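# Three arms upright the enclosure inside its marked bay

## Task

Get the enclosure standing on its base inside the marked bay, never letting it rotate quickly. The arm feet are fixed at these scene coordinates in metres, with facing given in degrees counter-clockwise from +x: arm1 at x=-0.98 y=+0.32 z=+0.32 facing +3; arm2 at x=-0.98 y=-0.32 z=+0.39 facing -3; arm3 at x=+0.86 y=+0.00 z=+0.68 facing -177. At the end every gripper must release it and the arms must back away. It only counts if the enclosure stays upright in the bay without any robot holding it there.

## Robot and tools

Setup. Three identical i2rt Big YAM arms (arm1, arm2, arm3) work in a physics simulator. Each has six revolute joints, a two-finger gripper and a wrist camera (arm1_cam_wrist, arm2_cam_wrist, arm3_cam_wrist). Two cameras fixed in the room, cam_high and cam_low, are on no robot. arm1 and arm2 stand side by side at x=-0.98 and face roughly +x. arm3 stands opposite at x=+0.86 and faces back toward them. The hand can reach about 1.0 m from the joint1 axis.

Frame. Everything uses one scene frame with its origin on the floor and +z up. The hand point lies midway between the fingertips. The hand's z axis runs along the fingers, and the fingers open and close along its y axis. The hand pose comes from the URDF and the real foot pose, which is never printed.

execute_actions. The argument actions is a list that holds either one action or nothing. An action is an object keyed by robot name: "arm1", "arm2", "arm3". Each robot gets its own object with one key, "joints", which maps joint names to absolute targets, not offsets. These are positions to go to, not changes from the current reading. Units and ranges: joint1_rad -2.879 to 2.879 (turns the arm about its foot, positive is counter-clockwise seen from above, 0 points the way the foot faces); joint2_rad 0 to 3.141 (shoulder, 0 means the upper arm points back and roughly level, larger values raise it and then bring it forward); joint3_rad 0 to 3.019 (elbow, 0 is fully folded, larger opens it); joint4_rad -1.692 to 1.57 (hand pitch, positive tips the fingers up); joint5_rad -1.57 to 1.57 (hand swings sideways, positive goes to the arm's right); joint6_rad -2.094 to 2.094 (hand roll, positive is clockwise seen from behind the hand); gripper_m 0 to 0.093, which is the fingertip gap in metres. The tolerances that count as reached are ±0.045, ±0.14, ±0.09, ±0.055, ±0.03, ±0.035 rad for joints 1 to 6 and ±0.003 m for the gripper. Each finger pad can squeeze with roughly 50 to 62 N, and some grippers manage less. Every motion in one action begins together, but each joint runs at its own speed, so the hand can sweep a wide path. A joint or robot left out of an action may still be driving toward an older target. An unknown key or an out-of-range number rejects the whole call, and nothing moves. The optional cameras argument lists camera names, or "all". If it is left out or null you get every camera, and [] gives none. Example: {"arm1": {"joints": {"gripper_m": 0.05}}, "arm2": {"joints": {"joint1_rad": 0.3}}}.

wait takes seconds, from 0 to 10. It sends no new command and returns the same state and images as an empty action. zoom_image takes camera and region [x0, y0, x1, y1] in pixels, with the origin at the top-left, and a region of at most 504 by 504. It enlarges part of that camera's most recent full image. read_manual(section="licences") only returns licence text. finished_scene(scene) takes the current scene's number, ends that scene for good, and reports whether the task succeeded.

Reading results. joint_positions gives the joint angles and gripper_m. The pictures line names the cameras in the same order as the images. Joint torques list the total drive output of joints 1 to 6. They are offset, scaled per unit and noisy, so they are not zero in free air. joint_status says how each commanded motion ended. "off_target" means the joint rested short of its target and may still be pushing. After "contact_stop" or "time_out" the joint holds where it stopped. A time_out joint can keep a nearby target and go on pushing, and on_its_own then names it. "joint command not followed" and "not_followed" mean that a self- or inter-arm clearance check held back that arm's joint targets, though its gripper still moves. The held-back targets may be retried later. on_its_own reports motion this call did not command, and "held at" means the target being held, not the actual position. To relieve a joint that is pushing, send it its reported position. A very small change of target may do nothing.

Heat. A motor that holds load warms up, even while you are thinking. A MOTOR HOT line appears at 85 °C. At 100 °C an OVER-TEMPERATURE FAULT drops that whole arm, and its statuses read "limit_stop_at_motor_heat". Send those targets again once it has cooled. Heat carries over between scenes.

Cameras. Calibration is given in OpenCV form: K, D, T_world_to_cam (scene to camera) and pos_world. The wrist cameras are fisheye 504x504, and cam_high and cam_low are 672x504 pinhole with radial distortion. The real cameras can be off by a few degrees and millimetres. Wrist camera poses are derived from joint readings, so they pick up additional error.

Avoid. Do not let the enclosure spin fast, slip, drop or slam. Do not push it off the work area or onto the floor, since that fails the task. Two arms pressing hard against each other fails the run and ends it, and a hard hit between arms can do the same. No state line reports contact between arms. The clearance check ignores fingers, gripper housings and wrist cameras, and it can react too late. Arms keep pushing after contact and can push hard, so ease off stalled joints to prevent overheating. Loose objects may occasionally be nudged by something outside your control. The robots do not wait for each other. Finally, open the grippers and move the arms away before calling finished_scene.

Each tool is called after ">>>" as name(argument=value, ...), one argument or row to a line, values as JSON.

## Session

>>> execute_actions(
  actions=[],
)

Scene clock: 0.00 s.
Joint torques (N m, as the arm reports them, + toward a larger angle): no reading
Motor temperatures (°C, as the motors report them): arm1=[28 27 28 26 27 26] | arm2=[24 26 25 27 28 27] | arm3=[24 26 26 25 25 24]
arm1.joint_positions: joint1_rad=-0.013 joint2_rad=+0.602 joint3_rad=+1.321 joint4_rad=-1.387 joint5_rad=-0.027 joint6_rad=-0.217 gripper_m=+0.094
arm1.joint_status: not commanded
arm1.hand: x=-0.7578 y=+0.3285 z=+0.8249 quat_wxyz=(-0.442, +0.118, -0.889, +0.024) (m; scene frame)
arm2.joint_positions: joint1_rad=+0.257 joint2_rad=+0.457 joint3_rad=+1.370 joint4_rad=-1.386 joint5_rad=-0.123 joint6_rad=+0.400 gripper_m=+0.094
arm2.joint_status: not commanded
arm2.hand: x=-0.8233 y=-0.2725 z=+0.9409 quat_wxyz=(-0.476, -0.053, -0.852, -0.211) (m; scene frame)
arm3.joint_positions: joint1_rad=+0.284 joint2_rad=+0.542 joint3_rad=+1.428 joint4_rad=-1.402 joint5_rad=+0.193 joint6_rad=+0.390 gripper_m=+0.094
arm3.joint_status: not commanded
arm3.hand: x=+0.6758 y=-0.0226 z=+1.2423 quat_wxyz=(-0.103, -0.859, +0.076, +0.496) (m; scene frame)
pictures: arm1_cam_wrist, arm2_cam_wrist, arm3_cam_wrist, cam_high, cam_low
camera_calibration (this result's frames):
arm1_cam_wrist: T_world_to_cam=[[0.174943, -0.972117, 0.156154, 0.319234], [-0.935846, -0.213459, -0.280407, -0.399245], [0.30592, -0.0970812, -0.947095, 1.16806], [0, 0, 0, 1]] pos_world=[-0.786813, 0.338507, 0.944463]
arm2_cam_wrist: T_world_to_cam=[[0.102339, -0.903248, -0.416736, 0.230734], [-0.932431, 0.0588454, -0.356523, -0.415001], [0.346552, 0.425064, -0.836195, 1.3114], [0, 0, 0, 1]] pos_world=[-0.865041, -0.324597, 1.04478]
arm3_cam_wrist: T_world_to_cam=[[0.025716, 0.968601, -0.247288, 0.308774], [0.905024, -0.127622, -0.405765, -0.104946], [-0.424583, -0.213367, -0.879888, 1.50273], [0, 0, 0, 1]] pos_world=[0.725074, 0.00816198, 1.35601]
Images, in order (width x height): arm1_cam_wrist 504x504, arm2_cam_wrist 504x504, arm3_cam_wrist 504x504, cam_high 672x504, cam_low 672x504.

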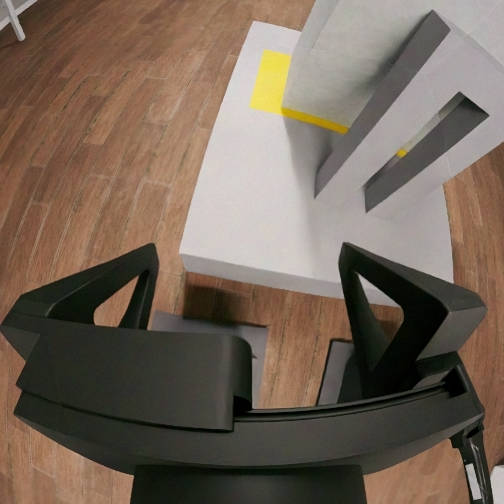

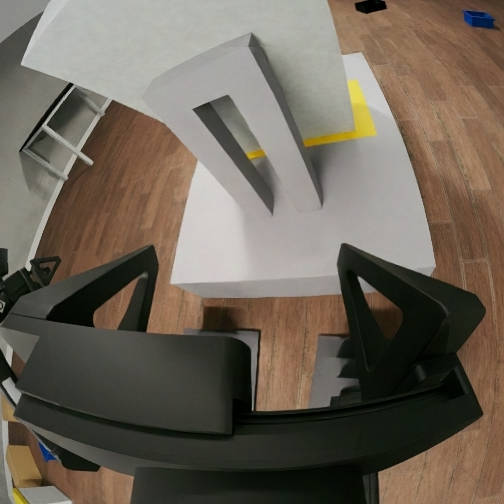

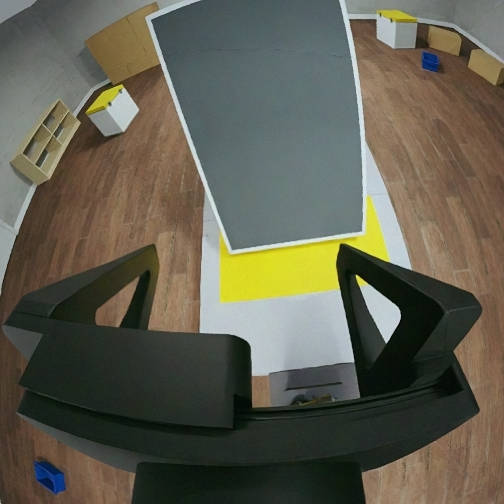

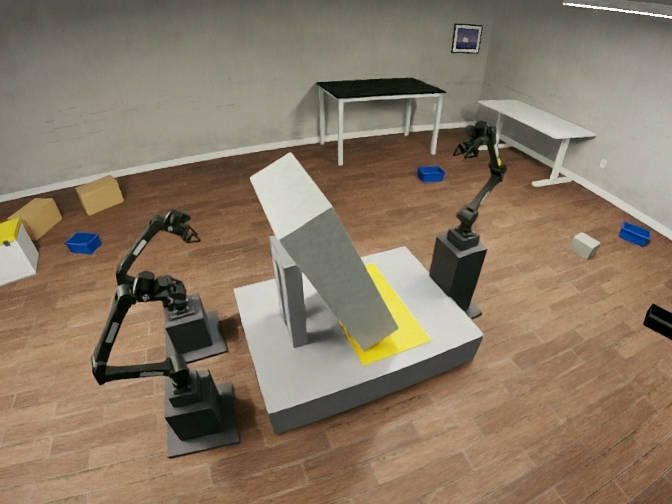

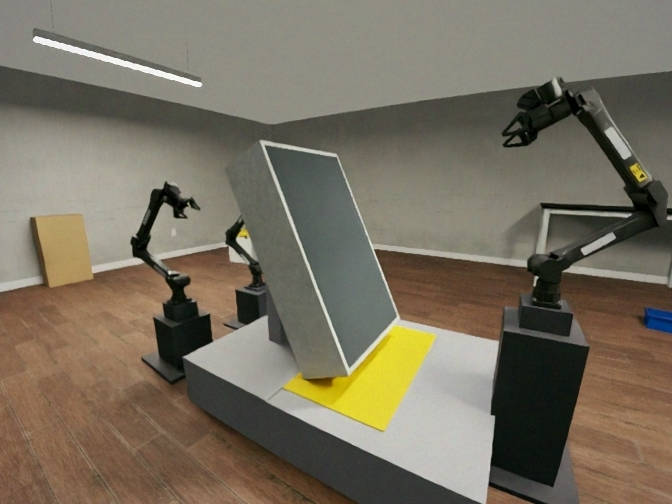

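>>> execute_actions(
  actions=[
    {"arm1":{"joints":{"joint1_rad":-0.17,"joint2_rad":1.33,"joint3_rad":1.32,"joint4_rad":0.27,"joint5_rad":0,"joint6_rad":0,"gripper_m":0}},"arm2":{"joints":{"joint1_rad":0.16,"joint2_rad":1.33,"joint3_rad":1.32,"joint4_rad":0,"joint5_rad":0,"joint6_rad":0,"gripper_m":0}},"arm3":{"joints":{"joint1_rad":-0.05,"joint2_rad":2.05,"joint3_rad":1.95,"joint4_rad":0.2,"joint5_rad":0,"joint6_rad":0,"gripper_m":0}}},
  ],
  cameras=["arm1_cam_wrist","arm2_cam_wrist","cam_high"],
)

Scene clock: 2.60 s.
Joint torques (N m, as the arm reports them, + toward a larger angle): arm1=[  0.81 -13.89  10.5    2.33  -0.04   0.24] | arm2=[ -0.72 -15.88  11.42   2.64   0.1    0.  ] | arm3=[  0.35 -17.96  10.32   2.29  -0.06  -0.16]
Motor temperatures (°C, as the motors report them): arm1=[28 27 29 26 27 27] | arm2=[24 26 26 27 28 27] | arm3=[24 26 26 25 25 24]
arm1.joint_positions: joint1_rad=-0.161 joint2_rad=+1.326 joint3_rad=+1.302 joint4_rad=+0.254 joint5_rad=-0.002 joint6_rad=-0.013 gripper_m=+0.001
arm1.joint_status: all done
arm1.hand: x=-0.3733 y=+0.2466 z=+0.8904 quat_wxyz=(-0.786, -0.033, -0.616, +0.046) (m; scene frame)
arm2.joint_positions: joint1_rad=+0.165 joint2_rad=+1.344 joint3_rad=+1.310 joint4_rad=-0.022 joint5_rad=-0.002 joint6_rad=+0.009 gripper_m=+0.000
arm2.joint_status: all done
arm2.hand: x=-0.3533 y=-0.2521 z=+0.8740 quat_wxyz=(-0.682, +0.036, -0.729, -0.049) (m; scene frame)
arm3.joint_positions: joint1_rad=-0.041 joint2_rad=+2.058 joint3_rad=+1.916 joint4_rad=+0.184 joint5_rad=+0.002 joint6_rad=+0.017 gripper_m=+0.001
arm3.joint_status: all done
arm3.hand: x=-0.0208 y=-0.0012 z=+1.0690 quat_wxyz=(-0.011, -0.693, +0.008, +0.721) (m; scene frame)
pictures: arm1_cam_wrist, arm2_cam_wrist, cam_high
camera_calibration (this result's frames):
arm1_cam_wrist: T_world_to_cam=[[-0.12811, -0.99176, -0.000868544, 0.193601], [-0.367738, 0.0483156, -0.928674, 0.686238], [0.921063, -0.118653, -0.370897, 0.826422], [0, 0, 0, 1]] pos_world=[-0.484028, 0.256907, 0.943977]
arm2_cam_wrist: T_world_to_cam=[[0.114553, -0.992874, -0.0328473, -0.180645], [-0.646817, -0.0494488, -0.761041, 0.425354], [0.753993, 0.108425, -0.647872, 0.983432], [0, 0, 0, 1]] pos_world=[-0.445682, -0.264954, 0.954916]
Images, in order (width x height): arm1_cam_wrist 504x504, arm2_cam_wrist 504x504, cam_high 672x504.

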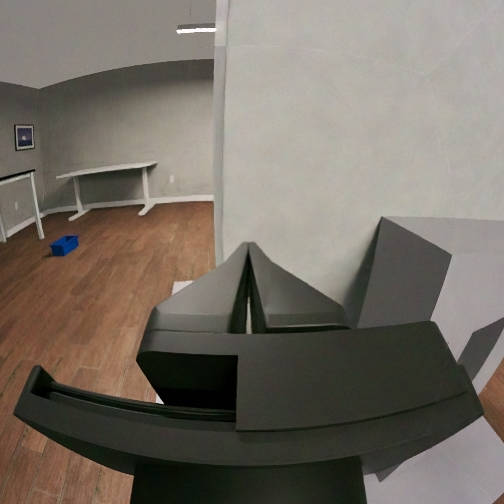

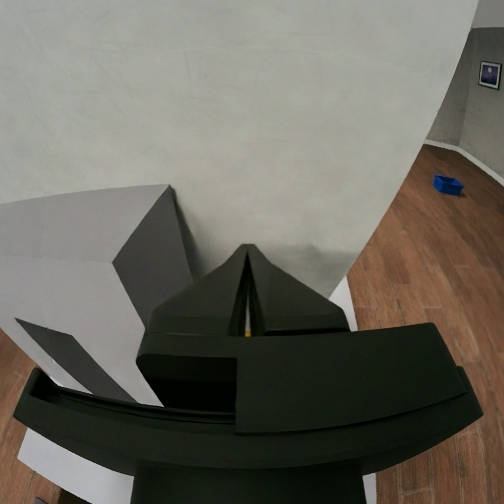

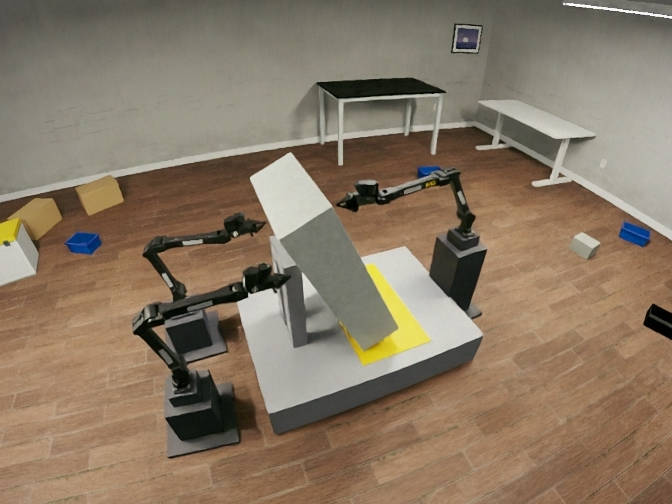

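>>> execute_actions(
  actions=[
    {"arm1":{"joints":{"joint1_rad":-0.235,"joint2_rad":1.38,"joint3_rad":1.4}},"arm2":{"joints":{"joint1_rad":0.115,"joint2_rad":1.36,"joint3_rad":1.4}},"arm3":{"joints":{"joint1_rad":0.0}}},
  ],
  cameras=[],
)

>>> execute_actions(
  actions=[
    {"arm1":{"joints":{"joint2_rad":1.47,"joint3_rad":1.5}},"arm2":{"joints":{"joint2_rad":1.44,"joint3_rad":1.48}}},
  ],
  cameras=[],
)

>>> execute_actions(
  actions=[
    {"arm1":{"joints":{"joint2_rad":1.56,"joint3_rad":1.58}},"arm2":{"joints":{"joint2_rad":1.52,"joint3_rad":1.55}}},
  ],
  cameras=["arm1_cam_wrist","arm2_cam_wrist","cam_high"],
)

Scene clock: 3.87 s.
Joint torques (N m, as the arm reports them, + toward a larger angle): arm1=[  1.53 -13.36  12.33   2.41  -0.06   0.26] | arm2=[ -0.06 -13.32  16.32   2.66   0.05   0.  ] | arm3=[  0.72 -17.69  10.38   2.25  -0.04  -0.15]
Motor temperatures (°C, as the motors report them): arm1=[28 27 29 26 27 27] | arm2=[24 26 26 27 28 27] | arm3=[24 26 26 25 25 24]
arm1.joint_positions: joint1_rad=-0.233 joint2_rad=+1.362 joint3_rad=+1.354 joint4_rad=+0.254 joint5_rad=-0.001 joint6_rad=-0.013 gripper_m=+0.001
arm1.joint_status: all done
arm1.hand: x=-0.3671 y=+0.1995 z=+0.9003 quat_wxyz=(-0.788, -0.056, -0.608, +0.074) (m; scene frame)
arm2.joint_positions: joint1_rad=+0.114 joint2_rad=+1.348 joint3_rad=+1.328 joint4_rad=-0.022 joint5_rad=-0.001 joint6_rad=+0.009 gripper_m=+0.000
arm2.joint_status: all done
arm2.hand: x=-0.3485 y=-0.2839 z=+0.8828 quat_wxyz=(-0.688, +0.017, -0.725, -0.031) (m; scene frame)
arm3.joint_positions: joint1_rad=-0.002 joint2_rad=+2.058 joint3_rad=+1.916 joint4_rad=+0.184 joint5_rad=+0.002 joint6_rad=+0.016 gripper_m=+0.001
arm3.joint_status: all done
arm3.hand: x=-0.0200 y=-0.0356 z=+1.0693 quat_wxyz=(-0.026, -0.693, -0.006, +0.720) (m; scene frame)
pictures: none
No camera images: the call's "cameras" was empty. Leave "cameras" out to get every camera's image.

Scene clock: 4.70 s.
Joint torques (N m, as the arm reports them, + toward a larger angle): arm1=[  1.95 -16.6   12.17   2.26  -0.04   0.25] | arm2=[ -0.15 -15.5   15.88   2.53   0.05   0.  ] | arm3=[  0.39 -18.95  10.27   1.98  -0.03  -0.19]
Motor temperatures (°C, as the motors report them): arm1=[28 27 29 26 27 27] | arm2=[24 26 27 27 28 27] | arm3=[24 26 27 25 25 24]
arm1.joint_positions: joint1_rad=-0.233 joint2_rad=+1.455 joint3_rad=+1.459 joint4_rad=+0.258 joint5_rad=-0.001 joint6_rad=-0.013 gripper_m=+0.001
arm1.joint_status: all done
arm1.hand: x=-0.3330 y=+0.1930 z=+0.9084 quat_wxyz=(-0.793, -0.056, -0.602, +0.075) (m; scene frame)
arm2.joint_positions: joint1_rad=+0.114 joint2_rad=+1.436 joint3_rad=+1.414 joint4_rad=-0.019 joint5_rad=-0.001 joint6_rad=+0.009 gripper_m=+0.000
arm2.joint_status: all done
arm2.hand: x=-0.3147 y=-0.2816 z=+0.8819 quat_wxyz=(-0.688, +0.017, -0.725, -0.031) (m; scene frame)
arm3.joint_positions: joint1_rad=-0.002 joint2_rad=+2.058 joint3_rad=+1.916 joint4_rad=+0.184 joint5_rad=+0.002 joint6_rad=+0.016 gripper_m=+0.001
arm3.joint_status: not commanded
arm3.hand: x=-0.0200 y=-0.0356 z=+1.0693 quat_wxyz=(-0.026, -0.693, -0.006, +0.720) (m; scene frame)
pictures: none
No camera images: the call's "cameras" was empty. Leave "cameras" out to get every camera's image.

Scene clock: 5.50 s.
Joint torques (N m, as the arm reports them, + toward a larger angle): arm1=[  2.03 -15.7   11.74   2.22  -0.2    0.23] | arm2=[ -0.2  -16.68  15.63   2.39   0.05   0.  ] | arm3=[ -0.04 -17.74  10.19   2.01  -0.09  -0.13]
Motor temperatures (°C, as the motors report them): arm1=[28 27 30 26 27 27] | arm2=[24 26 27 27 28 27] | arm3=[24 26 27 25 25 24]
arm1.joint_positions: joint1_rad=-0.234 joint2_rad=+1.527 joint3_rad=+1.542 joint4_rad=+0.260 joint5_rad=+0.003 joint6_rad=-0.013 gripper_m=+0.001
arm1.joint_status: all done
arm1.hand: x=-0.3071 y=+0.1872 z=+0.9138 quat_wxyz=(-0.797, -0.057, -0.596, +0.077) (m; scene frame)
arm2.joint_positions: joint1_rad=+0.114 joint2_rad=+1.516 joint3_rad=+1.487 joint4_rad=-0.018 joint5_rad=-0.001 joint6_rad=+0.009 gripper_m=+0.000
arm2.joint_status: all done
arm2.hand: x=-0.2844 y=-0.2795 z=+0.8750 quat_wxyz=(-0.686, +0.017, -0.727, -0.031) (m; scene frame)
arm3.joint_positions: joint1_rad=-0.002 joint2_rad=+2.058 joint3_rad=+1.916 joint4_rad=+0.184 joint5_rad=+0.002 joint6_rad=+0.016 gripper_m=+0.001
arm3.joint_status: not commanded
arm3.hand: x=-0.0200 y=-0.0356 z=+1.0693 quat_wxyz=(-0.026, -0.693, -0.006, +0.720) (m; scene frame)
pictures: arm1_cam_wrist, arm2_cam_wrist, cam_high
camera_calibration (this result's frames):
arm1_cam_wrist: T_world_to_cam=[[-0.204785, -0.978797, -0.0045152, 0.120584], [-0.32202, 0.0717282, -0.944012, 0.758738], [0.924319, -0.191866, -0.329881, 0.744363], [0, 0, 0, 1]] pos_world=[-0.419006, 0.206422, 0.962354]
arm2_cam_wrist: T_world_to_cam=[[0.0634952, -0.997471, -0.0319222, -0.232324], [-0.64141, -0.0162824, -0.767026, 0.485331], [0.764567, 0.0691777, -0.640822, 0.920914], [0, 0, 0, 1]] pos_world=[-0.378053, -0.287541, 0.954987]
Images, in order (width x height): arm1_cam_wrist 504x504, arm2_cam_wrist 504x504, cam_high 672x504.

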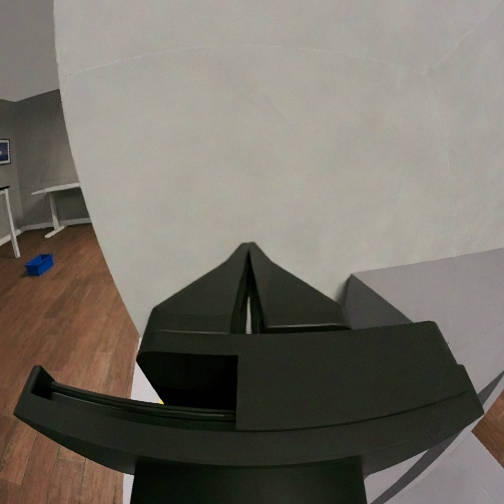

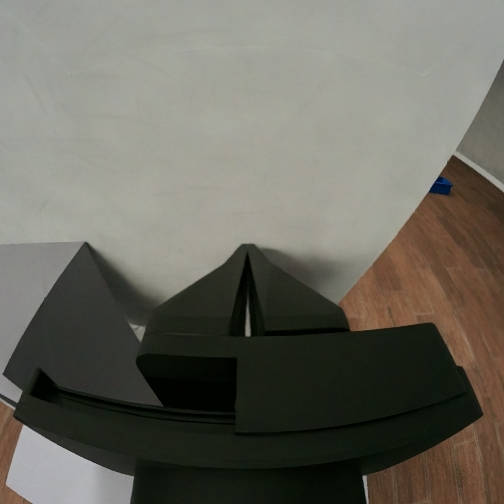

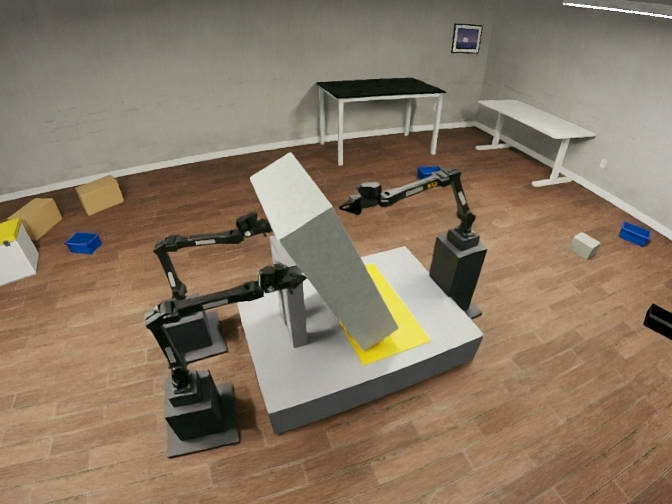

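>>> execute_actions(
  actions=[
    {"arm1":{"joints":{"joint1_rad":-0.195,"joint2_rad":1.64,"joint3_rad":1.64}},"arm2":{"joints":{"joint2_rad":1.61,"joint3_rad":1.62}}},
  ],
  cameras=[],
)

>>> execute_actions(
  actions=[
    {"arm1":{"joints":{"joint2_rad":1.71,"joint3_rad":1.72}},"arm2":{"joints":{"joint2_rad":1.68,"joint3_rad":1.70}}},
  ],
  cameras=[],
)

>>> execute_actions(
  actions=[
    {"arm1":{"joints":{"joint2_rad":1.77,"joint3_rad":1.81}},"arm2":{"joints":{"joint2_rad":1.74,"joint3_rad":1.78}}},
  ],
  cameras=[],
)

>>> execute_actions(
  actions=[
    {"arm1":{"joints":{"joint2_rad":1.83,"joint3_rad":1.9}},"arm2":{"joints":{"joint2_rad":1.8,"joint3_rad":1.87}}},
  ],
  cameras=["arm1_cam_wrist","cam_low","cam_high"],
)

Scene clock: 6.80 s.
Joint torques (N m, as the arm reports them, + toward a larger angle): arm1=[  4.75 -12.65  12.8    1.94  -0.33   0.27] | arm2=[ -0.12 -17.23  16.99   2.32   0.01   0.  ] | arm3=[  0.17 -18.76  10.22   2.21  -0.06  -0.1 ]
Motor temperatures (°C, as the motors report them): arm1=[28 27 30 26 27 27] | arm2=[24 26 28 27 28 27] | arm3=[24 27 27 25 25 24]
arm1.joint_positions: joint1_rad=-0.229 joint2_rad=+1.566 joint3_rad=+1.589 joint4_rad=+0.266 joint5_rad=+0.005 joint6_rad=-0.012 gripper_m=+0.000
arm1.joint_status: all done
arm1.hand: x=-0.2931 y=+0.1877 z=+0.9181 quat_wxyz=(-0.802, -0.056, -0.591, +0.075) (m; scene frame)
arm2.joint_positions: joint1_rad=+0.114 joint2_rad=+1.593 joint3_rad=+1.539 joint4_rad=-0.018 joint5_rad=-0.001 joint6_rad=+0.009 gripper_m=+0.000
arm2.joint_status: all done
arm2.hand: x=-0.2560 y=-0.2774 z=+0.8540 quat_wxyz=(-0.677, +0.017, -0.736, -0.031) (m; scene frame)
arm3.joint_positions: joint1_rad=-0.002 joint2_rad=+2.058 joint3_rad=+1.916 joint4_rad=+0.184 joint5_rad=+0.002 joint6_rad=+0.016 gripper_m=+0.001
arm3.joint_status: not commanded
arm3.hand: x=-0.0200 y=-0.0356 z=+1.0693 quat_wxyz=(-0.026, -0.693, -0.006, +0.720) (m; scene frame)
pictures: none
No camera images: the call's "cameras" was empty. Leave "cameras" out to get every camera's image.

Scene clock: 8.10 s.
Joint torques (N m, as the arm reports them, + toward a larger angle): arm1=[  3.46 -16.97  11.51   1.87  -0.34   0.21] | arm2=[ -0.27 -19.21  16.2    2.52  -0.04   0.  ] | arm3=[ -0.43 -17.66  10.48   2.05  -0.04  -0.12]
Motor temperatures (°C, as the motors report them): arm1=[28 27 30 26 27 27] | arm2=[24 26 28 27 28 27] | arm3=[24 27 27 25 25 24]
arm1.joint_positions: joint1_rad=-0.219 joint2_rad=+1.659 joint3_rad=+1.685 joint4_rad=+0.268 joint5_rad=+0.006 joint6_rad=-0.012 gripper_m=+0.000
arm1.joint_status: all done
arm1.hand: x=-0.2578 y=+0.1886 z=+0.9131 quat_wxyz=(-0.803, -0.053, -0.589, +0.072) (m; scene frame)
arm2.joint_positions: joint1_rad=+0.114 joint2_rad=+1.670 joint3_rad=+1.629 joint4_rad=-0.018 joint5_rad=+0.001 joint6_rad=+0.009 gripper_m=+0.000
arm2.joint_status: all done
arm2.hand: x=-0.2270 y=-0.2758 z=+0.8551 quat_wxyz=(-0.682, +0.017, -0.731, -0.030) (m; scene frame)
arm3.joint_positions: joint1_rad=-0.002 joint2_rad=+2.054 joint3_rad=+1.916 joint4_rad=+0.185 joint5_rad=+0.001 joint6_rad=+0.016 gripper_m=+0.001
arm3.joint_status: not commanded
arm3.hand: x=-0.0190 y=-0.0356 z=+1.0730 quat_wxyz=(-0.026, -0.691, -0.006, +0.722) (m; scene frame)
pictures: none
No camera images: the call's "cameras" was empty. Leave "cameras" out to get every camera's image.

Scene clock: 9.00 s.
Joint torques (N m, as the arm reports them, + toward a larger angle): arm1=[  3.68 -16.58  12.93   1.92  -0.22   0.23] | arm2=[ -0.1  -18.13  17.5    2.45  -0.1    0.  ] | arm3=[  0.47 -15.01  10.38   1.95   0.    -0.12]
Motor temperatures (°C, as the motors report them): arm1=[28 27 31 26 27 27] | arm2=[24 26 29 27 28 27] | arm3=[24 27 28 25 25 24]
arm1.joint_positions: joint1_rad=-0.216 joint2_rad=+1.710 joint3_rad=+1.755 joint4_rad=+0.268 joint5_rad=+0.003 joint6_rad=-0.012 gripper_m=+0.000
arm1.joint_status: all done
arm1.hand: x=-0.2404 y=+0.1887 z=+0.9194 quat_wxyz=(-0.809, -0.051, -0.581, +0.070) (m; scene frame)
arm2.joint_positions: joint1_rad=+0.114 joint2_rad=+1.715 joint3_rad=+1.693 joint4_rad=-0.018 joint5_rad=+0.002 joint6_rad=+0.009 gripper_m=+0.000
arm2.joint_status: all done
arm2.hand: x=-0.2099 y=-0.2750 z=+0.8618 quat_wxyz=(-0.688, +0.016, -0.724, -0.030) (m; scene frame)
arm3.joint_positions: joint1_rad=-0.002 joint2_rad=+2.020 joint3_rad=+1.916 joint4_rad=+0.193 joint5_rad=+0.001 joint6_rad=+0.016 gripper_m=+0.001
arm3.joint_status: not commanded
arm3.hand: x=-0.0094 y=-0.0349 z=+1.1044 quat_wxyz=(-0.026, -0.676, -0.006, +0.737) (m; scene frame)
pictures: none
No camera images: the call's "cameras" was empty. Leave "cameras" out to get every camera's image.

Scene clock: 10.80 s.
Joint torques (N m, as the arm reports them, + toward a larger angle): arm1=[  3.61 -19.11  12.63   1.79  -0.13   0.24] | arm2=[  0.03 -18.46  18.21   2.42  -0.16  -0.01] | arm3=[  1.03 -11.5   10.16   1.39   0.05  -0.16]
Motor temperatures (°C, as the motors report them): arm1=[28 27 31 26 27 27] | arm2=[24 26 29 27 28 27] | arm3=[24 27 28 25 25 24]
arm1.joint_positions: joint1_rad=-0.211 joint2_rad=+1.777 joint3_rad=+1.849 joint4_rad=+0.268 joint5_rad=+0.002 joint6_rad=-0.012 gripper_m=+0.000
arm1.joint_status: all done
arm1.hand: x=-0.2187 y=+0.1893 z=+0.9273 quat_wxyz=(-0.817, -0.048, -0.571, +0.068) (m; scene frame)
arm2.joint_positions: joint1_rad=+0.114 joint2_rad=+1.771 joint3_rad=+1.774 joint4_rad=-0.018 joint5_rad=+0.004 joint6_rad=+0.009 gripper_m=+0.000
arm2.joint_status: joint3_rad time_out (moved +0.080 of +0.177); the others done
arm2.on_its_own: joint3_rad reads +1.774 and still pushes toward +1.870 since a time_out
arm2.hand: x=-0.1893 y=-0.2745 z=+0.8692 quat_wxyz=(-0.697, +0.015, -0.716, -0.029) (m; scene frame)
arm3.joint_positions: joint1_rad=-0.002 joint2_rad=+1.974 joint3_rad=+1.916 joint4_rad=+0.205 joint5_rad=-0.001 joint6_rad=+0.016 gripper_m=+0.001
arm3.joint_status: not commanded
arm3.hand: x=+0.0052 y=-0.0341 z=+1.1458 quat_wxyz=(-0.027, -0.654, -0.006, +0.756) (m; scene frame)
pictures: arm1_cam_wrist, cam_high, cam_low
camera_calibration (this result's frames):
arm1_cam_wrist: T_world_to_cam=[[-0.18062, -0.983535, -0.00586121, 0.148191], [-0.262356, 0.0539216, -0.963464, 0.834318], [0.947917, -0.172483, -0.267775, 0.611345], [0, 0, 0, 1]] pos_world=[-0.33385, 0.20621, 0.968407]
Images, in order (width x height): arm1_cam_wrist 504x504, cam_high 672x504, cam_low 672x504.

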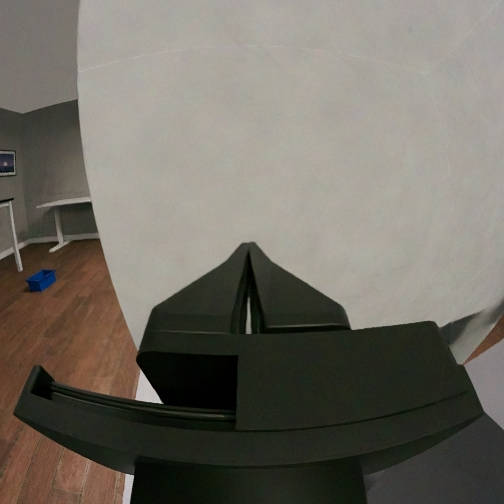

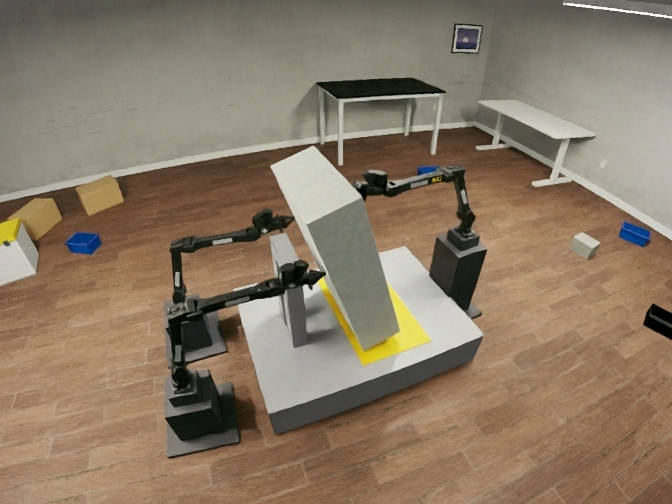

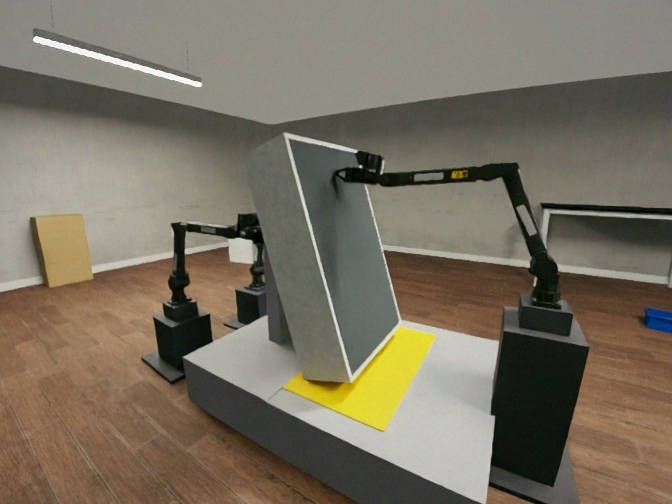

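>>> execute_actions(
  actions=[
    {"arm1":{"joints":{"joint2_rad":1.89,"joint3_rad":1.98}},"arm2":{"joints":{"joint2_rad":1.86,"joint3_rad":1.92}},"arm3":{"joints":{"joint2_rad":1.94,"joint3_rad":1.8,"joint4_rad":0.22}}},
  ],
  cameras=[],
)

>>> execute_actions(
  actions=[
    {"arm1":{"joints":{"joint2_rad":1.95,"joint3_rad":2.07}},"arm2":{"joints":{"joint2_rad":1.93,"joint3_rad":2.01}},"arm3":{"joints":{"joint2_rad":1.86,"joint3_rad":1.68,"joint4_rad":0.26}}},
  ],
  cameras=[],
)

>>> execute_actions(
  actions=[
    {"arm1":{"joints":{"joint2_rad":2.02,"joint3_rad":2.18}},"arm2":{"joints":{"joint2_rad":2.0,"joint3_rad":2.11}},"arm3":{"joints":{"joint2_rad":1.79,"joint3_rad":1.57,"joint4_rad":0.30}}},
  ],
  cameras=[],
)

>>> execute_actions(
  actions=[
    {"arm3":{"joints":{"joint2_rad":1.72,"joint3_rad":1.47,"joint4_rad":0.33}}},
  ],
  cameras=[],
)

>>> execute_actions(
  actions=[
    {"arm3":{"joints":{"joint2_rad":1.66,"joint3_rad":1.38,"joint4_rad":0.36}}},
  ],
  cameras=["cam_low"],
)

Scene clock: 12.07 s.
Joint torques (N m, as the arm reports them, + toward a larger angle): arm1=[  2.97 -20.89  12.05   1.72  -0.14   0.24] | arm2=[ -0.19 -20.26  16.04   2.46  -0.08  -0.01] | arm3=[ -0.24 -12.78   7.25   1.41   0.07  -0.11]
Motor temperatures (°C, as the motors report them): arm1=[28 27 31 26 27 27] | arm2=[24 27 30 27 28 27] | arm3=[24 27 28 25 25 24]
arm1.joint_positions: joint1_rad=-0.207 joint2_rad=+1.851 joint3_rad=+1.937 joint4_rad=+0.268 joint5_rad=+0.002 joint6_rad=-0.012 gripper_m=+0.000
arm1.joint_status: all done
arm1.hand: x=-0.1942 y=+0.1881 z=+0.9249 quat_wxyz=(-0.821, -0.046, -0.565, +0.067) (m; scene frame)
arm2.joint_positions: joint1_rad=+0.113 joint2_rad=+1.841 joint3_rad=+1.850 joint4_rad=-0.018 joint5_rad=+0.002 joint6_rad=+0.009 gripper_m=+0.000
arm2.joint_status: all done
arm2.hand: x=-0.1649 y=-0.2728 z=+0.8628 quat_wxyz=(-0.700, +0.015, -0.714, -0.030) (m; scene frame)
arm3.joint_positions: joint1_rad=-0.002 joint2_rad=+1.891 joint3_rad=+1.816 joint4_rad=+0.217 joint5_rad=-0.002 joint6_rad=+0.016 gripper_m=+0.001
arm3.joint_status: all done
arm3.hand: x=+0.0328 y=-0.0329 z=+1.1542 quat_wxyz=(-0.028, -0.657, -0.006, +0.754) (m; scene frame)
pictures: none
No camera images: the call's "cameras" was empty. Leave "cameras" out to get every camera's image.

Scene clock: 12.97 s.
Joint torques (N m, as the arm reports them, + toward a larger angle): arm1=[  3.16 -23.32  12.26   1.91  -0.11   0.23] | arm2=[  0.16 -21.94  16.27   2.54  -0.07   0.01] | arm3=[  0.36 -10.44   8.12   1.2    0.1   -0.11]
Motor temperatures (°C, as the motors report them): arm1=[28 27 31 26 27 27] | arm2=[24 27 30 27 28 27] | arm3=[24 27 28 25 25 24]
arm1.joint_positions: joint1_rad=-0.207 joint2_rad=+1.924 joint3_rad=+2.024 joint4_rad=+0.268 joint5_rad=+0.000 joint6_rad=-0.012 gripper_m=+0.000
arm1.joint_status: all done
arm1.hand: x=-0.1712 y=+0.1850 z=+0.9199 quat_wxyz=(-0.825, -0.045, -0.559, +0.067) (m; scene frame)
arm2.joint_positions: joint1_rad=+0.113 joint2_rad=+1.915 joint3_rad=+1.939 joint4_rad=-0.018 joint5_rad=+0.001 joint6_rad=+0.009 gripper_m=+0.000
arm2.joint_status: all done
arm2.hand: x=-0.1397 y=-0.2710 z=+0.8580 quat_wxyz=(-0.705, +0.015, -0.709, -0.030) (m; scene frame)
arm3.joint_positions: joint1_rad=-0.002 joint2_rad=+1.802 joint3_rad=+1.686 joint4_rad=+0.263 joint5_rad=-0.002 joint6_rad=+0.016 gripper_m=+0.001
arm3.joint_status: all done
arm3.hand: x=+0.0654 y=-0.0318 z=+1.1557 quat_wxyz=(-0.028, -0.654, -0.007, +0.756) (m; scene frame)
pictures: none
No camera images: the call's "cameras" was empty. Leave "cameras" out to get every camera's image.

Scene clock: 13.87 s.
Joint torques (N m, as the arm reports them, + toward a larger angle): arm1=[  2.88 -23.82  12.19   1.73  -0.1    0.23] | arm2=[ -0.04 -23.13  16.34   2.49  -0.07   0.  ] | arm3=[ 0.17 -9.68  9.13  1.09  0.14 -0.09]
Motor temperatures (°C, as the motors report them): arm1=[28 27 32 26 27 27] | arm2=[24 27 30 27 28 27] | arm3=[24 27 28 25 25 24]
arm1.joint_positions: joint1_rad=-0.207 joint2_rad=+1.988 joint3_rad=+2.133 joint4_rad=+0.268 joint5_rad=+0.000 joint6_rad=-0.012 gripper_m=+0.000
arm1.joint_status: all done
arm1.hand: x=-0.1571 y=+0.1826 z=+0.9343 quat_wxyz=(-0.837, -0.044, -0.541, +0.068) (m; scene frame)
arm2.joint_positions: joint1_rad=+0.113 joint2_rad=+1.987 joint3_rad=+2.035 joint4_rad=-0.018 joint5_rad=+0.002 joint6_rad=+0.009 gripper_m=+0.000
arm2.joint_status: all done
arm2.hand: x=-0.1167 y=-0.2696 z=+0.8583 quat_wxyz=(-0.713, +0.015, -0.700, -0.030) (m; scene frame)
arm3.joint_positions: joint1_rad=-0.001 joint2_rad=+1.718 joint3_rad=+1.561 joint4_rad=+0.306 joint5_rad=-0.003 joint6_rad=+0.016 gripper_m=+0.001
arm3.joint_status: all done
arm3.hand: x=+0.0976 y=-0.0310 z=+1.1520 quat_wxyz=(-0.028, -0.653, -0.007, +0.756) (m; scene frame)
pictures: none
No camera images: the call's "cameras" was empty. Leave "cameras" out to get every camera's image.

Scene clock: 14.87 s.
Joint torques (N m, as the arm reports them, + toward a larger angle): arm1=[  2.99 -23.92  12.17   1.62  -0.11   0.22] | arm2=[  0.07 -23.05  16.54   2.47  -0.08   0.  ] | arm3=[ 0.29 -8.93  8.87  1.31  0.14 -0.08]
Motor temperatures (°C, as the motors report them): arm1=[28 27 32 26 27 27] | arm2=[24 27 30 27 28 27] | arm3=[24 27 28 25 25 24]
arm1.joint_positions: joint1_rad=-0.207 joint2_rad=+1.988 joint3_rad=+2.133 joint4_rad=+0.268 joint5_rad=+0.000 joint6_rad=-0.012 gripper_m=+0.000
arm1.joint_status: not commanded
arm1.hand: x=-0.1571 y=+0.1826 z=+0.9343 quat_wxyz=(-0.837, -0.044, -0.541, +0.068) (m; scene frame)
arm2.joint_positions: joint1_rad=+0.113 joint2_rad=+1.987 joint3_rad=+2.035 joint4_rad=-0.018 joint5_rad=+0.002 joint6_rad=+0.009 gripper_m=+0.000
arm2.joint_status: not commanded
arm2.hand: x=-0.1167 y=-0.2696 z=+0.8583 quat_wxyz=(-0.713, +0.015, -0.700, -0.030) (m; scene frame)
arm3.joint_positions: joint1_rad=-0.001 joint2_rad=+1.652 joint3_rad=+1.458 joint4_rad=+0.337 joint5_rad=-0.004 joint6_rad=+0.016 gripper_m=+0.001
arm3.joint_status: all done
arm3.hand: x=+0.1243 y=-0.0299 z=+1.1439 quat_wxyz=(-0.028, -0.656, -0.007, +0.754) (m; scene frame)
pictures: none
No camera images: the call's "cameras" was empty. Leave "cameras" out to get every camera's image.

Scene clock: 15.80 s.
Joint torques (N m, as the arm reports them, + toward a larger angle): arm1=[  2.74 -23.69  12.29   1.79  -0.08   0.22] | arm2=[  0.11 -22.94  16.54   2.48  -0.08  -0.01] | arm3=[-0.22 -6.62  9.81  1.4   0.16 -0.09]
Motor temperatures (°C, as the motors report them): arm1=[28 27 32 26 27 27] | arm2=[24 27 31 27 28 27] | arm3=[24 27 28 25 25 24]
arm1.joint_positions: joint1_rad=-0.207 joint2_rad=+1.988 joint3_rad=+2.133 joint4_rad=+0.268 joint5_rad=+0.000 joint6_rad=-0.012 gripper_m=+0.000
arm1.joint_status: not commanded
arm1.hand: x=-0.1571 y=+0.1826 z=+0.9343 quat_wxyz=(-0.837, -0.044, -0.541, +0.068) (m; scene frame)
arm2.joint_positions: joint1_rad=+0.113 joint2_rad=+1.987 joint3_rad=+2.035 joint4_rad=-0.018 joint5_rad=+0.002 joint6_rad=+0.009 gripper_m=+0.000
arm2.joint_status: not commanded
arm2.hand: x=-0.1167 y=-0.2696 z=+0.8583 quat_wxyz=(-0.713, +0.015, -0.700, -0.030) (m; scene frame)
arm3.joint_positions: joint1_rad=+0.000 joint2_rad=+1.577 joint3_rad=+1.353 joint4_rad=+0.365 joint5_rad=-0.004 joint6_rad=+0.016 gripper_m=+0.001
arm3.joint_status: all done
arm3.hand: x=+0.1548 y=-0.0292 z=+1.1391 quat_wxyz=(-0.029, -0.656, -0.008, +0.754) (m; scene frame)
pictures: cam_low
Images, in order (width x height): cam_low 672x504.

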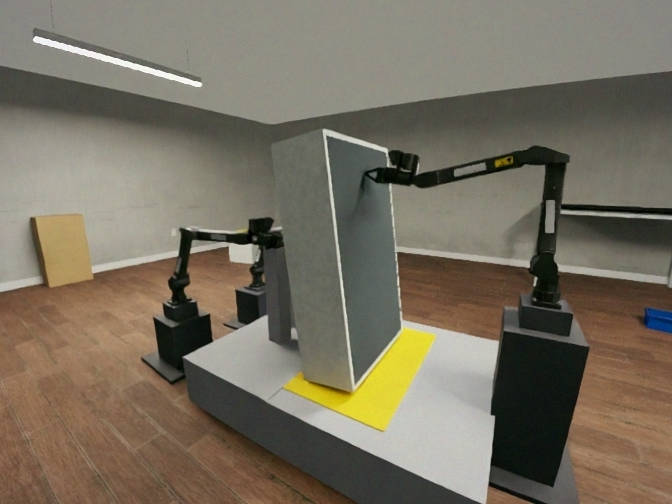

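>>> execute_actions(
  actions=[
    {"arm3":{"joints":{"joint2_rad":1.6,"joint3_rad":1.31,"joint4_rad":0.38}},"arm1":{"joints":{"joint2_rad":1.75,"joint3_rad":1.85}},"arm2":{"joints":{"joint2_rad":1.75,"joint3_rad":1.85}}},
  ],
  cameras=[],
)

>>> execute_actions(
  actions=[
    {"arm3":{"joints":{"joint2_rad":1.55,"joint3_rad":1.24,"joint4_rad":0.40}},"arm1":{"joints":{"joint2_rad":1.55,"joint3_rad":1.62}},"arm2":{"joints":{"joint2_rad":1.55,"joint3_rad":1.62}}},
  ],
  cameras=[],
)

>>> execute_actions(
  actions=[
    {"arm3":{"joints":{"joint2_rad":1.5,"joint3_rad":1.18,"joint4_rad":0.42}},"arm1":{"joints":{"joint2_rad":1.35,"joint3_rad":1.42}},"arm2":{"joints":{"joint2_rad":1.35,"joint3_rad":1.42}}},
  ],
  cameras=[],
)

>>> execute_actions(
  actions=[
    {"arm3":{"joints":{"joint2_rad":1.45,"joint3_rad":1.13}},"arm1":{"joints":{"joint2_rad":1.15,"joint3_rad":1.22}},"arm2":{"joints":{"joint2_rad":1.15,"joint3_rad":1.22}}},
  ],
  cameras=[],
)

>>> execute_actions(
  actions=[
    {"arm3":{"joints":{"joint2_rad":1.4,"joint3_rad":1.08}},"arm1":{"joints":{"joint2_rad":0.95,"joint3_rad":1.05}},"arm2":{"joints":{"joint2_rad":0.95,"joint3_rad":1.05}}},
  ],
  cameras=[],
)

>>> execute_actions(
  actions=[
    {"arm3":{"joints":{"joint2_rad":1.35,"joint3_rad":1.03}}},
  ],
  cameras=["cam_low","cam_high"],
)

Scene clock: 17.73 s.
Joint torques (N m, as the arm reports them, + toward a larger angle): arm1=[  2.5  -19.12   8.98   1.72  -0.13   0.19] | arm2=[  0.04 -19.3   10.05   2.25  -0.08  -0.01] | arm3=[-0.29 -5.12 10.33  1.4   0.21 -0.06]
Motor temperatures (°C, as the motors report them): arm1=[28 28 32 26 27 27] | arm2=[24 27 31 27 28 27] | arm3=[24 27 28 25 25 24]
arm1.joint_positions: joint1_rad=-0.207 joint2_rad=+1.722 joint3_rad=+1.851 joint4_rad=+0.268 joint5_rad=+0.000 joint6_rad=-0.012 gripper_m=+0.000
arm1.joint_status: all done
arm1.hand: x=-0.2453 y=+0.1963 z=+0.9690 quat_wxyz=(-0.833, -0.044, -0.547, +0.068) (m; scene frame)
arm2.joint_positions: joint1_rad=+0.113 joint2_rad=+1.737 joint3_rad=+1.856 joint4_rad=-0.013 joint5_rad=+0.002 joint6_rad=+0.009 gripper_m=+0.000
arm2.joint_status: all done
arm2.hand: x=-0.2046 y=-0.2765 z=+0.9479 quat_wxyz=(-0.739, +0.014, -0.673, -0.031) (m; scene frame)
arm3.joint_positions: joint1_rad=+0.001 joint2_rad=+1.515 joint3_rad=+1.274 joint4_rad=+0.379 joint5_rad=-0.005 joint6_rad=+0.016 gripper_m=+0.001
arm3.joint_status: all done
arm3.hand: x=+0.1797 y=-0.0287 z=+1.1353 quat_wxyz=(-0.029, -0.658, -0.009, +0.753) (m; scene frame)
pictures: none
No camera images: the call's "cameras" was empty. Leave "cameras" out to get every camera's image.

Scene clock: 18.90 s.
Joint torques (N m, as the arm reports them, + toward a larger angle): arm1=[  2.91 -17.21   9.12   1.83  -0.13   0.22] | arm2=[  0.08 -17.94  10.16   2.31  -0.07  -0.01] | arm3=[ 0.15 -3.29 10.86  1.66  0.3  -0.12]
Motor temperatures (°C, as the motors report them): arm1=[28 28 32 26 27 27] | arm2=[24 27 30 27 28 27] | arm3=[24 27 29 25 25 24]
arm1.joint_positions: joint1_rad=-0.207 joint2_rad=+1.533 joint3_rad=+1.621 joint4_rad=+0.268 joint5_rad=+0.000 joint6_rad=-0.012 gripper_m=+0.000
arm1.joint_status: all done
arm1.hand: x=-0.3098 y=+0.2066 z=+0.9603 quat_wxyz=(-0.822, -0.045, -0.564, +0.067) (m; scene frame)
arm2.joint_positions: joint1_rad=+0.113 joint2_rad=+1.550 joint3_rad=+1.626 joint4_rad=-0.013 joint5_rad=+0.002 joint6_rad=+0.009 gripper_m=+0.000
arm2.joint_status: all done
arm2.hand: x=-0.2716 y=-0.2809 z=+0.9399 quat_wxyz=(-0.725, +0.014, -0.688, -0.031) (m; scene frame)
arm3.joint_positions: joint1_rad=+0.002 joint2_rad=+1.454 joint3_rad=+1.195 joint4_rad=+0.394 joint5_rad=-0.006 joint6_rad=+0.016 gripper_m=+0.001
arm3.joint_status: all done
arm3.hand: x=+0.2047 y=-0.0284 z=+1.1300 quat_wxyz=(-0.030, -0.659, -0.009, +0.751) (m; scene frame)
pictures: none
No camera images: the call's "cameras" was empty. Leave "cameras" out to get every camera's image.

Scene clock: 20.03 s.
Joint torques (N m, as the arm reports them, + toward a larger angle): arm1=[  2.53 -12.32   9.1    1.75  -0.1    0.25] | arm2=[  0.1  -14.26  10.17   2.34  -0.09  -0.01] | arm3=[-0.17 -2.   11.39  2.03  0.28 -0.09]
Motor temperatures (°C, as the motors report them): arm1=[28 28 32 26 27 27] | arm2=[24 27 30 27 28 27] | arm3=[24 27 29 25 25 24]
arm1.joint_positions: joint1_rad=-0.207 joint2_rad=+1.330 joint3_rad=+1.420 joint4_rad=+0.268 joint5_rad=+0.000 joint6_rad=-0.012 gripper_m=+0.000
arm1.joint_status: all done
arm1.hand: x=-0.3866 y=+0.2188 z=+0.9630 quat_wxyz=(-0.822, -0.045, -0.564, +0.067) (m; scene frame)
arm2.joint_positions: joint1_rad=+0.113 joint2_rad=+1.343 joint3_rad=+1.425 joint4_rad=-0.013 joint5_rad=+0.002 joint6_rad=+0.009 gripper_m=+0.000
arm2.joint_status: all done
arm2.hand: x=-0.3511 y=-0.2862 z=+0.9486 quat_wxyz=(-0.727, +0.014, -0.686, -0.031) (m; scene frame)
arm3.joint_positions: joint1_rad=+0.003 joint2_rad=+1.400 joint3_rad=+1.125 joint4_rad=+0.408 joint5_rad=-0.007 joint6_rad=+0.016 gripper_m=+0.001
arm3.joint_status: all done
arm3.hand: x=+0.2271 y=-0.0280 z=+1.1249 quat_wxyz=(-0.031, -0.659, -0.010, +0.751) (m; scene frame)
pictures: none
No camera images: the call's "cameras" was empty. Leave "cameras" out to get every camera's image.

Scene clock: 21.13 s.
Joint torques (N m, as the arm reports them, + toward a larger angle): arm1=[ 2.66 -9.36  9.02  1.88 -0.1   0.23] | arm2=[ -0.23 -11.    10.21   2.23  -0.09  -0.01] | arm3=[-0.48 -2.16 11.89  1.84  0.29 -0.14]
Motor temperatures (°C, as the motors report them): arm1=[28 28 32 26 27 27] | arm2=[24 27 30 27 28 27] | arm3=[24 27 29 25 25 24]
arm1.joint_positions: joint1_rad=-0.207 joint2_rad=+1.132 joint3_rad=+1.219 joint4_rad=+0.268 joint5_rad=+0.000 joint6_rad=-0.012 gripper_m=+0.000
arm1.joint_status: all done
arm1.hand: x=-0.4603 y=+0.2306 z=+0.9483 quat_wxyz=(-0.821, -0.046, -0.565, +0.067) (m; scene frame)
arm2.joint_positions: joint1_rad=+0.113 joint2_rad=+1.143 joint3_rad=+1.225 joint4_rad=-0.013 joint5_rad=+0.002 joint6_rad=+0.009 gripper_m=+0.000
arm2.joint_status: all done
arm2.hand: x=-0.4270 y=-0.2911 z=+0.9379 quat_wxyz=(-0.727, +0.014, -0.686, -0.031) (m; scene frame)
arm3.joint_positions: joint1_rad=+0.003 joint2_rad=+1.347 joint3_rad=+1.065 joint4_rad=+0.408 joint5_rad=-0.007 joint6_rad=+0.016 gripper_m=+0.001
arm3.joint_status: all done
arm3.hand: x=+0.2481 y=-0.0276 z=+1.1202 quat_wxyz=(-0.031, -0.662, -0.010, +0.749) (m; scene frame)
pictures: none
No camera images: the call's "cameras" was empty. Leave "cameras" out to get every camera's image.

Scene clock: 22.30 s.
Joint torques (N m, as the arm reports them, + toward a larger angle): arm1=[ 2.57 -6.21  9.48  1.83 -0.09  0.25] | arm2=[-0.14 -7.31 10.46  2.21 -0.08 -0.02] | arm3=[-0.02 -1.25 12.53  1.91  0.33 -0.13]
Motor temperatures (°C, as the motors report them): arm1=[28 27 32 26 27 27] | arm2=[24 27 30 27 28 27] | arm3=[24 26 29 25 25 24]
arm1.joint_positions: joint1_rad=-0.207 joint2_rad=+0.936 joint3_rad=+1.045 joint4_rad=+0.268 joint5_rad=+0.000 joint6_rad=-0.012 gripper_m=+0.000
arm1.joint_status: all done
arm1.hand: x=-0.5325 y=+0.2422 z=+0.9345 quat_wxyz=(-0.827, -0.045, -0.556, +0.067) (m; scene frame)
arm2.joint_positions: joint1_rad=+0.113 joint2_rad=+0.941 joint3_rad=+1.051 joint4_rad=-0.013 joint5_rad=+0.002 joint6_rad=+0.009 gripper_m=+0.000
arm2.joint_status: all done
arm2.hand: x=-0.5014 y=-0.2959 z=+0.9299 quat_wxyz=(-0.736, +0.014, -0.676, -0.031) (m; scene frame)
arm3.joint_positions: joint1_rad=+0.004 joint2_rad=+1.296 joint3_rad=+1.007 joint4_rad=+0.408 joint5_rad=-0.008 joint6_rad=+0.016 gripper_m=+0.001
arm3.joint_status: all done
arm3.hand: x=+0.2682 y=-0.0272 z=+1.1146 quat_wxyz=(-0.032, -0.665, -0.011, +0.746) (m; scene frame)
pictures: none
No camera images: the call's "cameras" was empty. Leave "cameras" out to get every camera's image.

Scene clock: 22.83 s.
Joint torques (N m, as the arm reports them, + toward a larger angle): arm1=[ 2.22 -5.97  9.47  1.69 -0.12  0.23] | arm2=[-0.16 -7.46 10.44  2.26 -0.08  0.  ] | arm3=[-0.21 -3.62  9.61  2.05  0.33 -0.11]
Motor temperatures (°C, as the motors report them): arm1=[28 27 32 26 27 27] | arm2=[24 27 30 27 28 27] | arm3=[24 26 29 25 25 24]
arm1.joint_positions: joint1_rad=-0.207 joint2_rad=+0.936 joint3_rad=+1.045 joint4_rad=+0.268 joint5_rad=+0.000 joint6_rad=-0.012 gripper_m=+0.000
arm1.joint_status: not commanded
arm1.hand: x=-0.5325 y=+0.2422 z=+0.9345 quat_wxyz=(-0.827, -0.045, -0.556, +0.067) (m; scene frame)
arm2.joint_positions: joint1_rad=+0.113 joint2_rad=+0.941 joint3_rad=+1.051 joint4_rad=-0.013 joint5_rad=+0.002 joint6_rad=+0.009 gripper_m=+0.000
arm2.joint_status: not commanded
arm2.hand: x=-0.5014 y=-0.2959 z=+0.9299 quat_wxyz=(-0.736, +0.014, -0.676, -0.031) (m; scene frame)
arm3.joint_positions: joint1_rad=+0.004 joint2_rad=+1.293 joint3_rad=+1.003 joint4_rad=+0.408 joint5_rad=-0.008 joint6_rad=+0.016 gripper_m=+0.001
arm3.joint_status: all done
arm3.hand: x=+0.2693 y=-0.0271 z=+1.1141 quat_wxyz=(-0.032, -0.665, -0.011, +0.746) (m; scene frame)
pictures: cam_high, cam_low
Images, in order (width x height): cam_high 672x504, cam_low 672x504.

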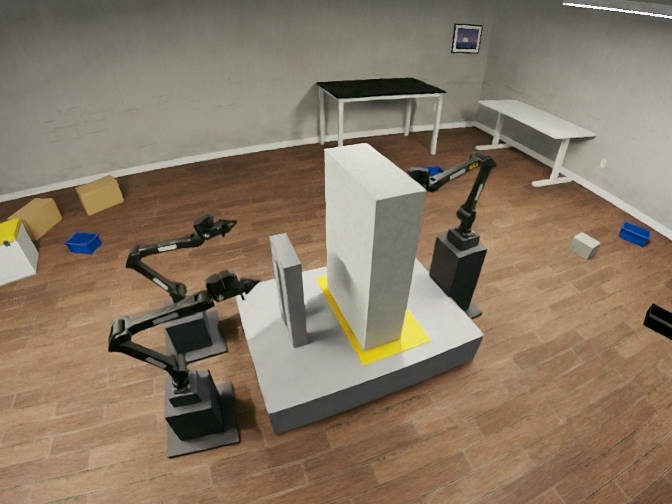

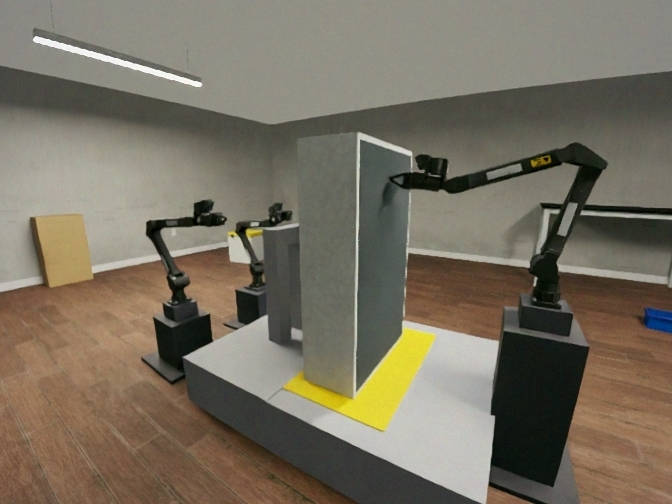

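Landed.

>>> execute_actions(
  actions=[
    {"arm3":{"joints":{"joint2_rad":0.8,"joint3_rad":0.7}}},
  ],
  cameras=[],
)

>>> finished_scene(
  scene=2,
)

Scene clock: 24.43 s.
Joint torques (N m, as the arm reports them, + toward a larger angle): arm1=[ 2.89 -6.12  9.32  1.74 -0.1   0.22] | arm2=[-0.21 -7.36 10.45  2.29 -0.09  0.  ] | arm3=[-0.21 -0.83  7.58  1.56  0.13 -0.15]
Motor temperatures (°C, as the motors report them): arm1=[28 27 32 26 27 27] | arm2=[24 27 30 27 28 27] | arm3=[24 26 29 25 25 24]
arm1.joint_positions: joint1_rad=-0.207 joint2_rad=+0.936 joint3_rad=+1.045 joint4_rad=+0.268 joint5_rad=+0.000 joint6_rad=-0.012 gripper_m=+0.000
arm1.joint_status: not commanded
arm1.hand: x=-0.5325 y=+0.2422 z=+0.9345 quat_wxyz=(-0.827, -0.045, -0.556, +0.067) (m; scene frame)
arm2.joint_positions: joint1_rad=+0.113 joint2_rad=+0.941 joint3_rad=+1.051 joint4_rad=-0.013 joint5_rad=+0.002 joint6_rad=+0.009 gripper_m=+0.000
arm2.joint_status: not commanded
arm2.hand: x=-0.5014 y=-0.2959 z=+0.9299 quat_wxyz=(-0.736, +0.014, -0.676, -0.031) (m; scene frame)
arm3.joint_positions: joint1_rad=+0.004 joint2_rad=+0.797 joint3_rad=+0.708 joint4_rad=+0.412 joint5_rad=-0.002 joint6_rad=+0.016 gripper_m=+0.001
arm3.joint_status: all done
arm3.hand: x=+0.4430 y=-0.0164 z=+1.1744 quat_wxyz=(-0.031, -0.585, -0.007, +0.810) (m; scene frame)
pictures: none
No camera images: the call's "cameras" was empty. Leave "cameras" out to get every camera's image.

The scene is finished: the task was done.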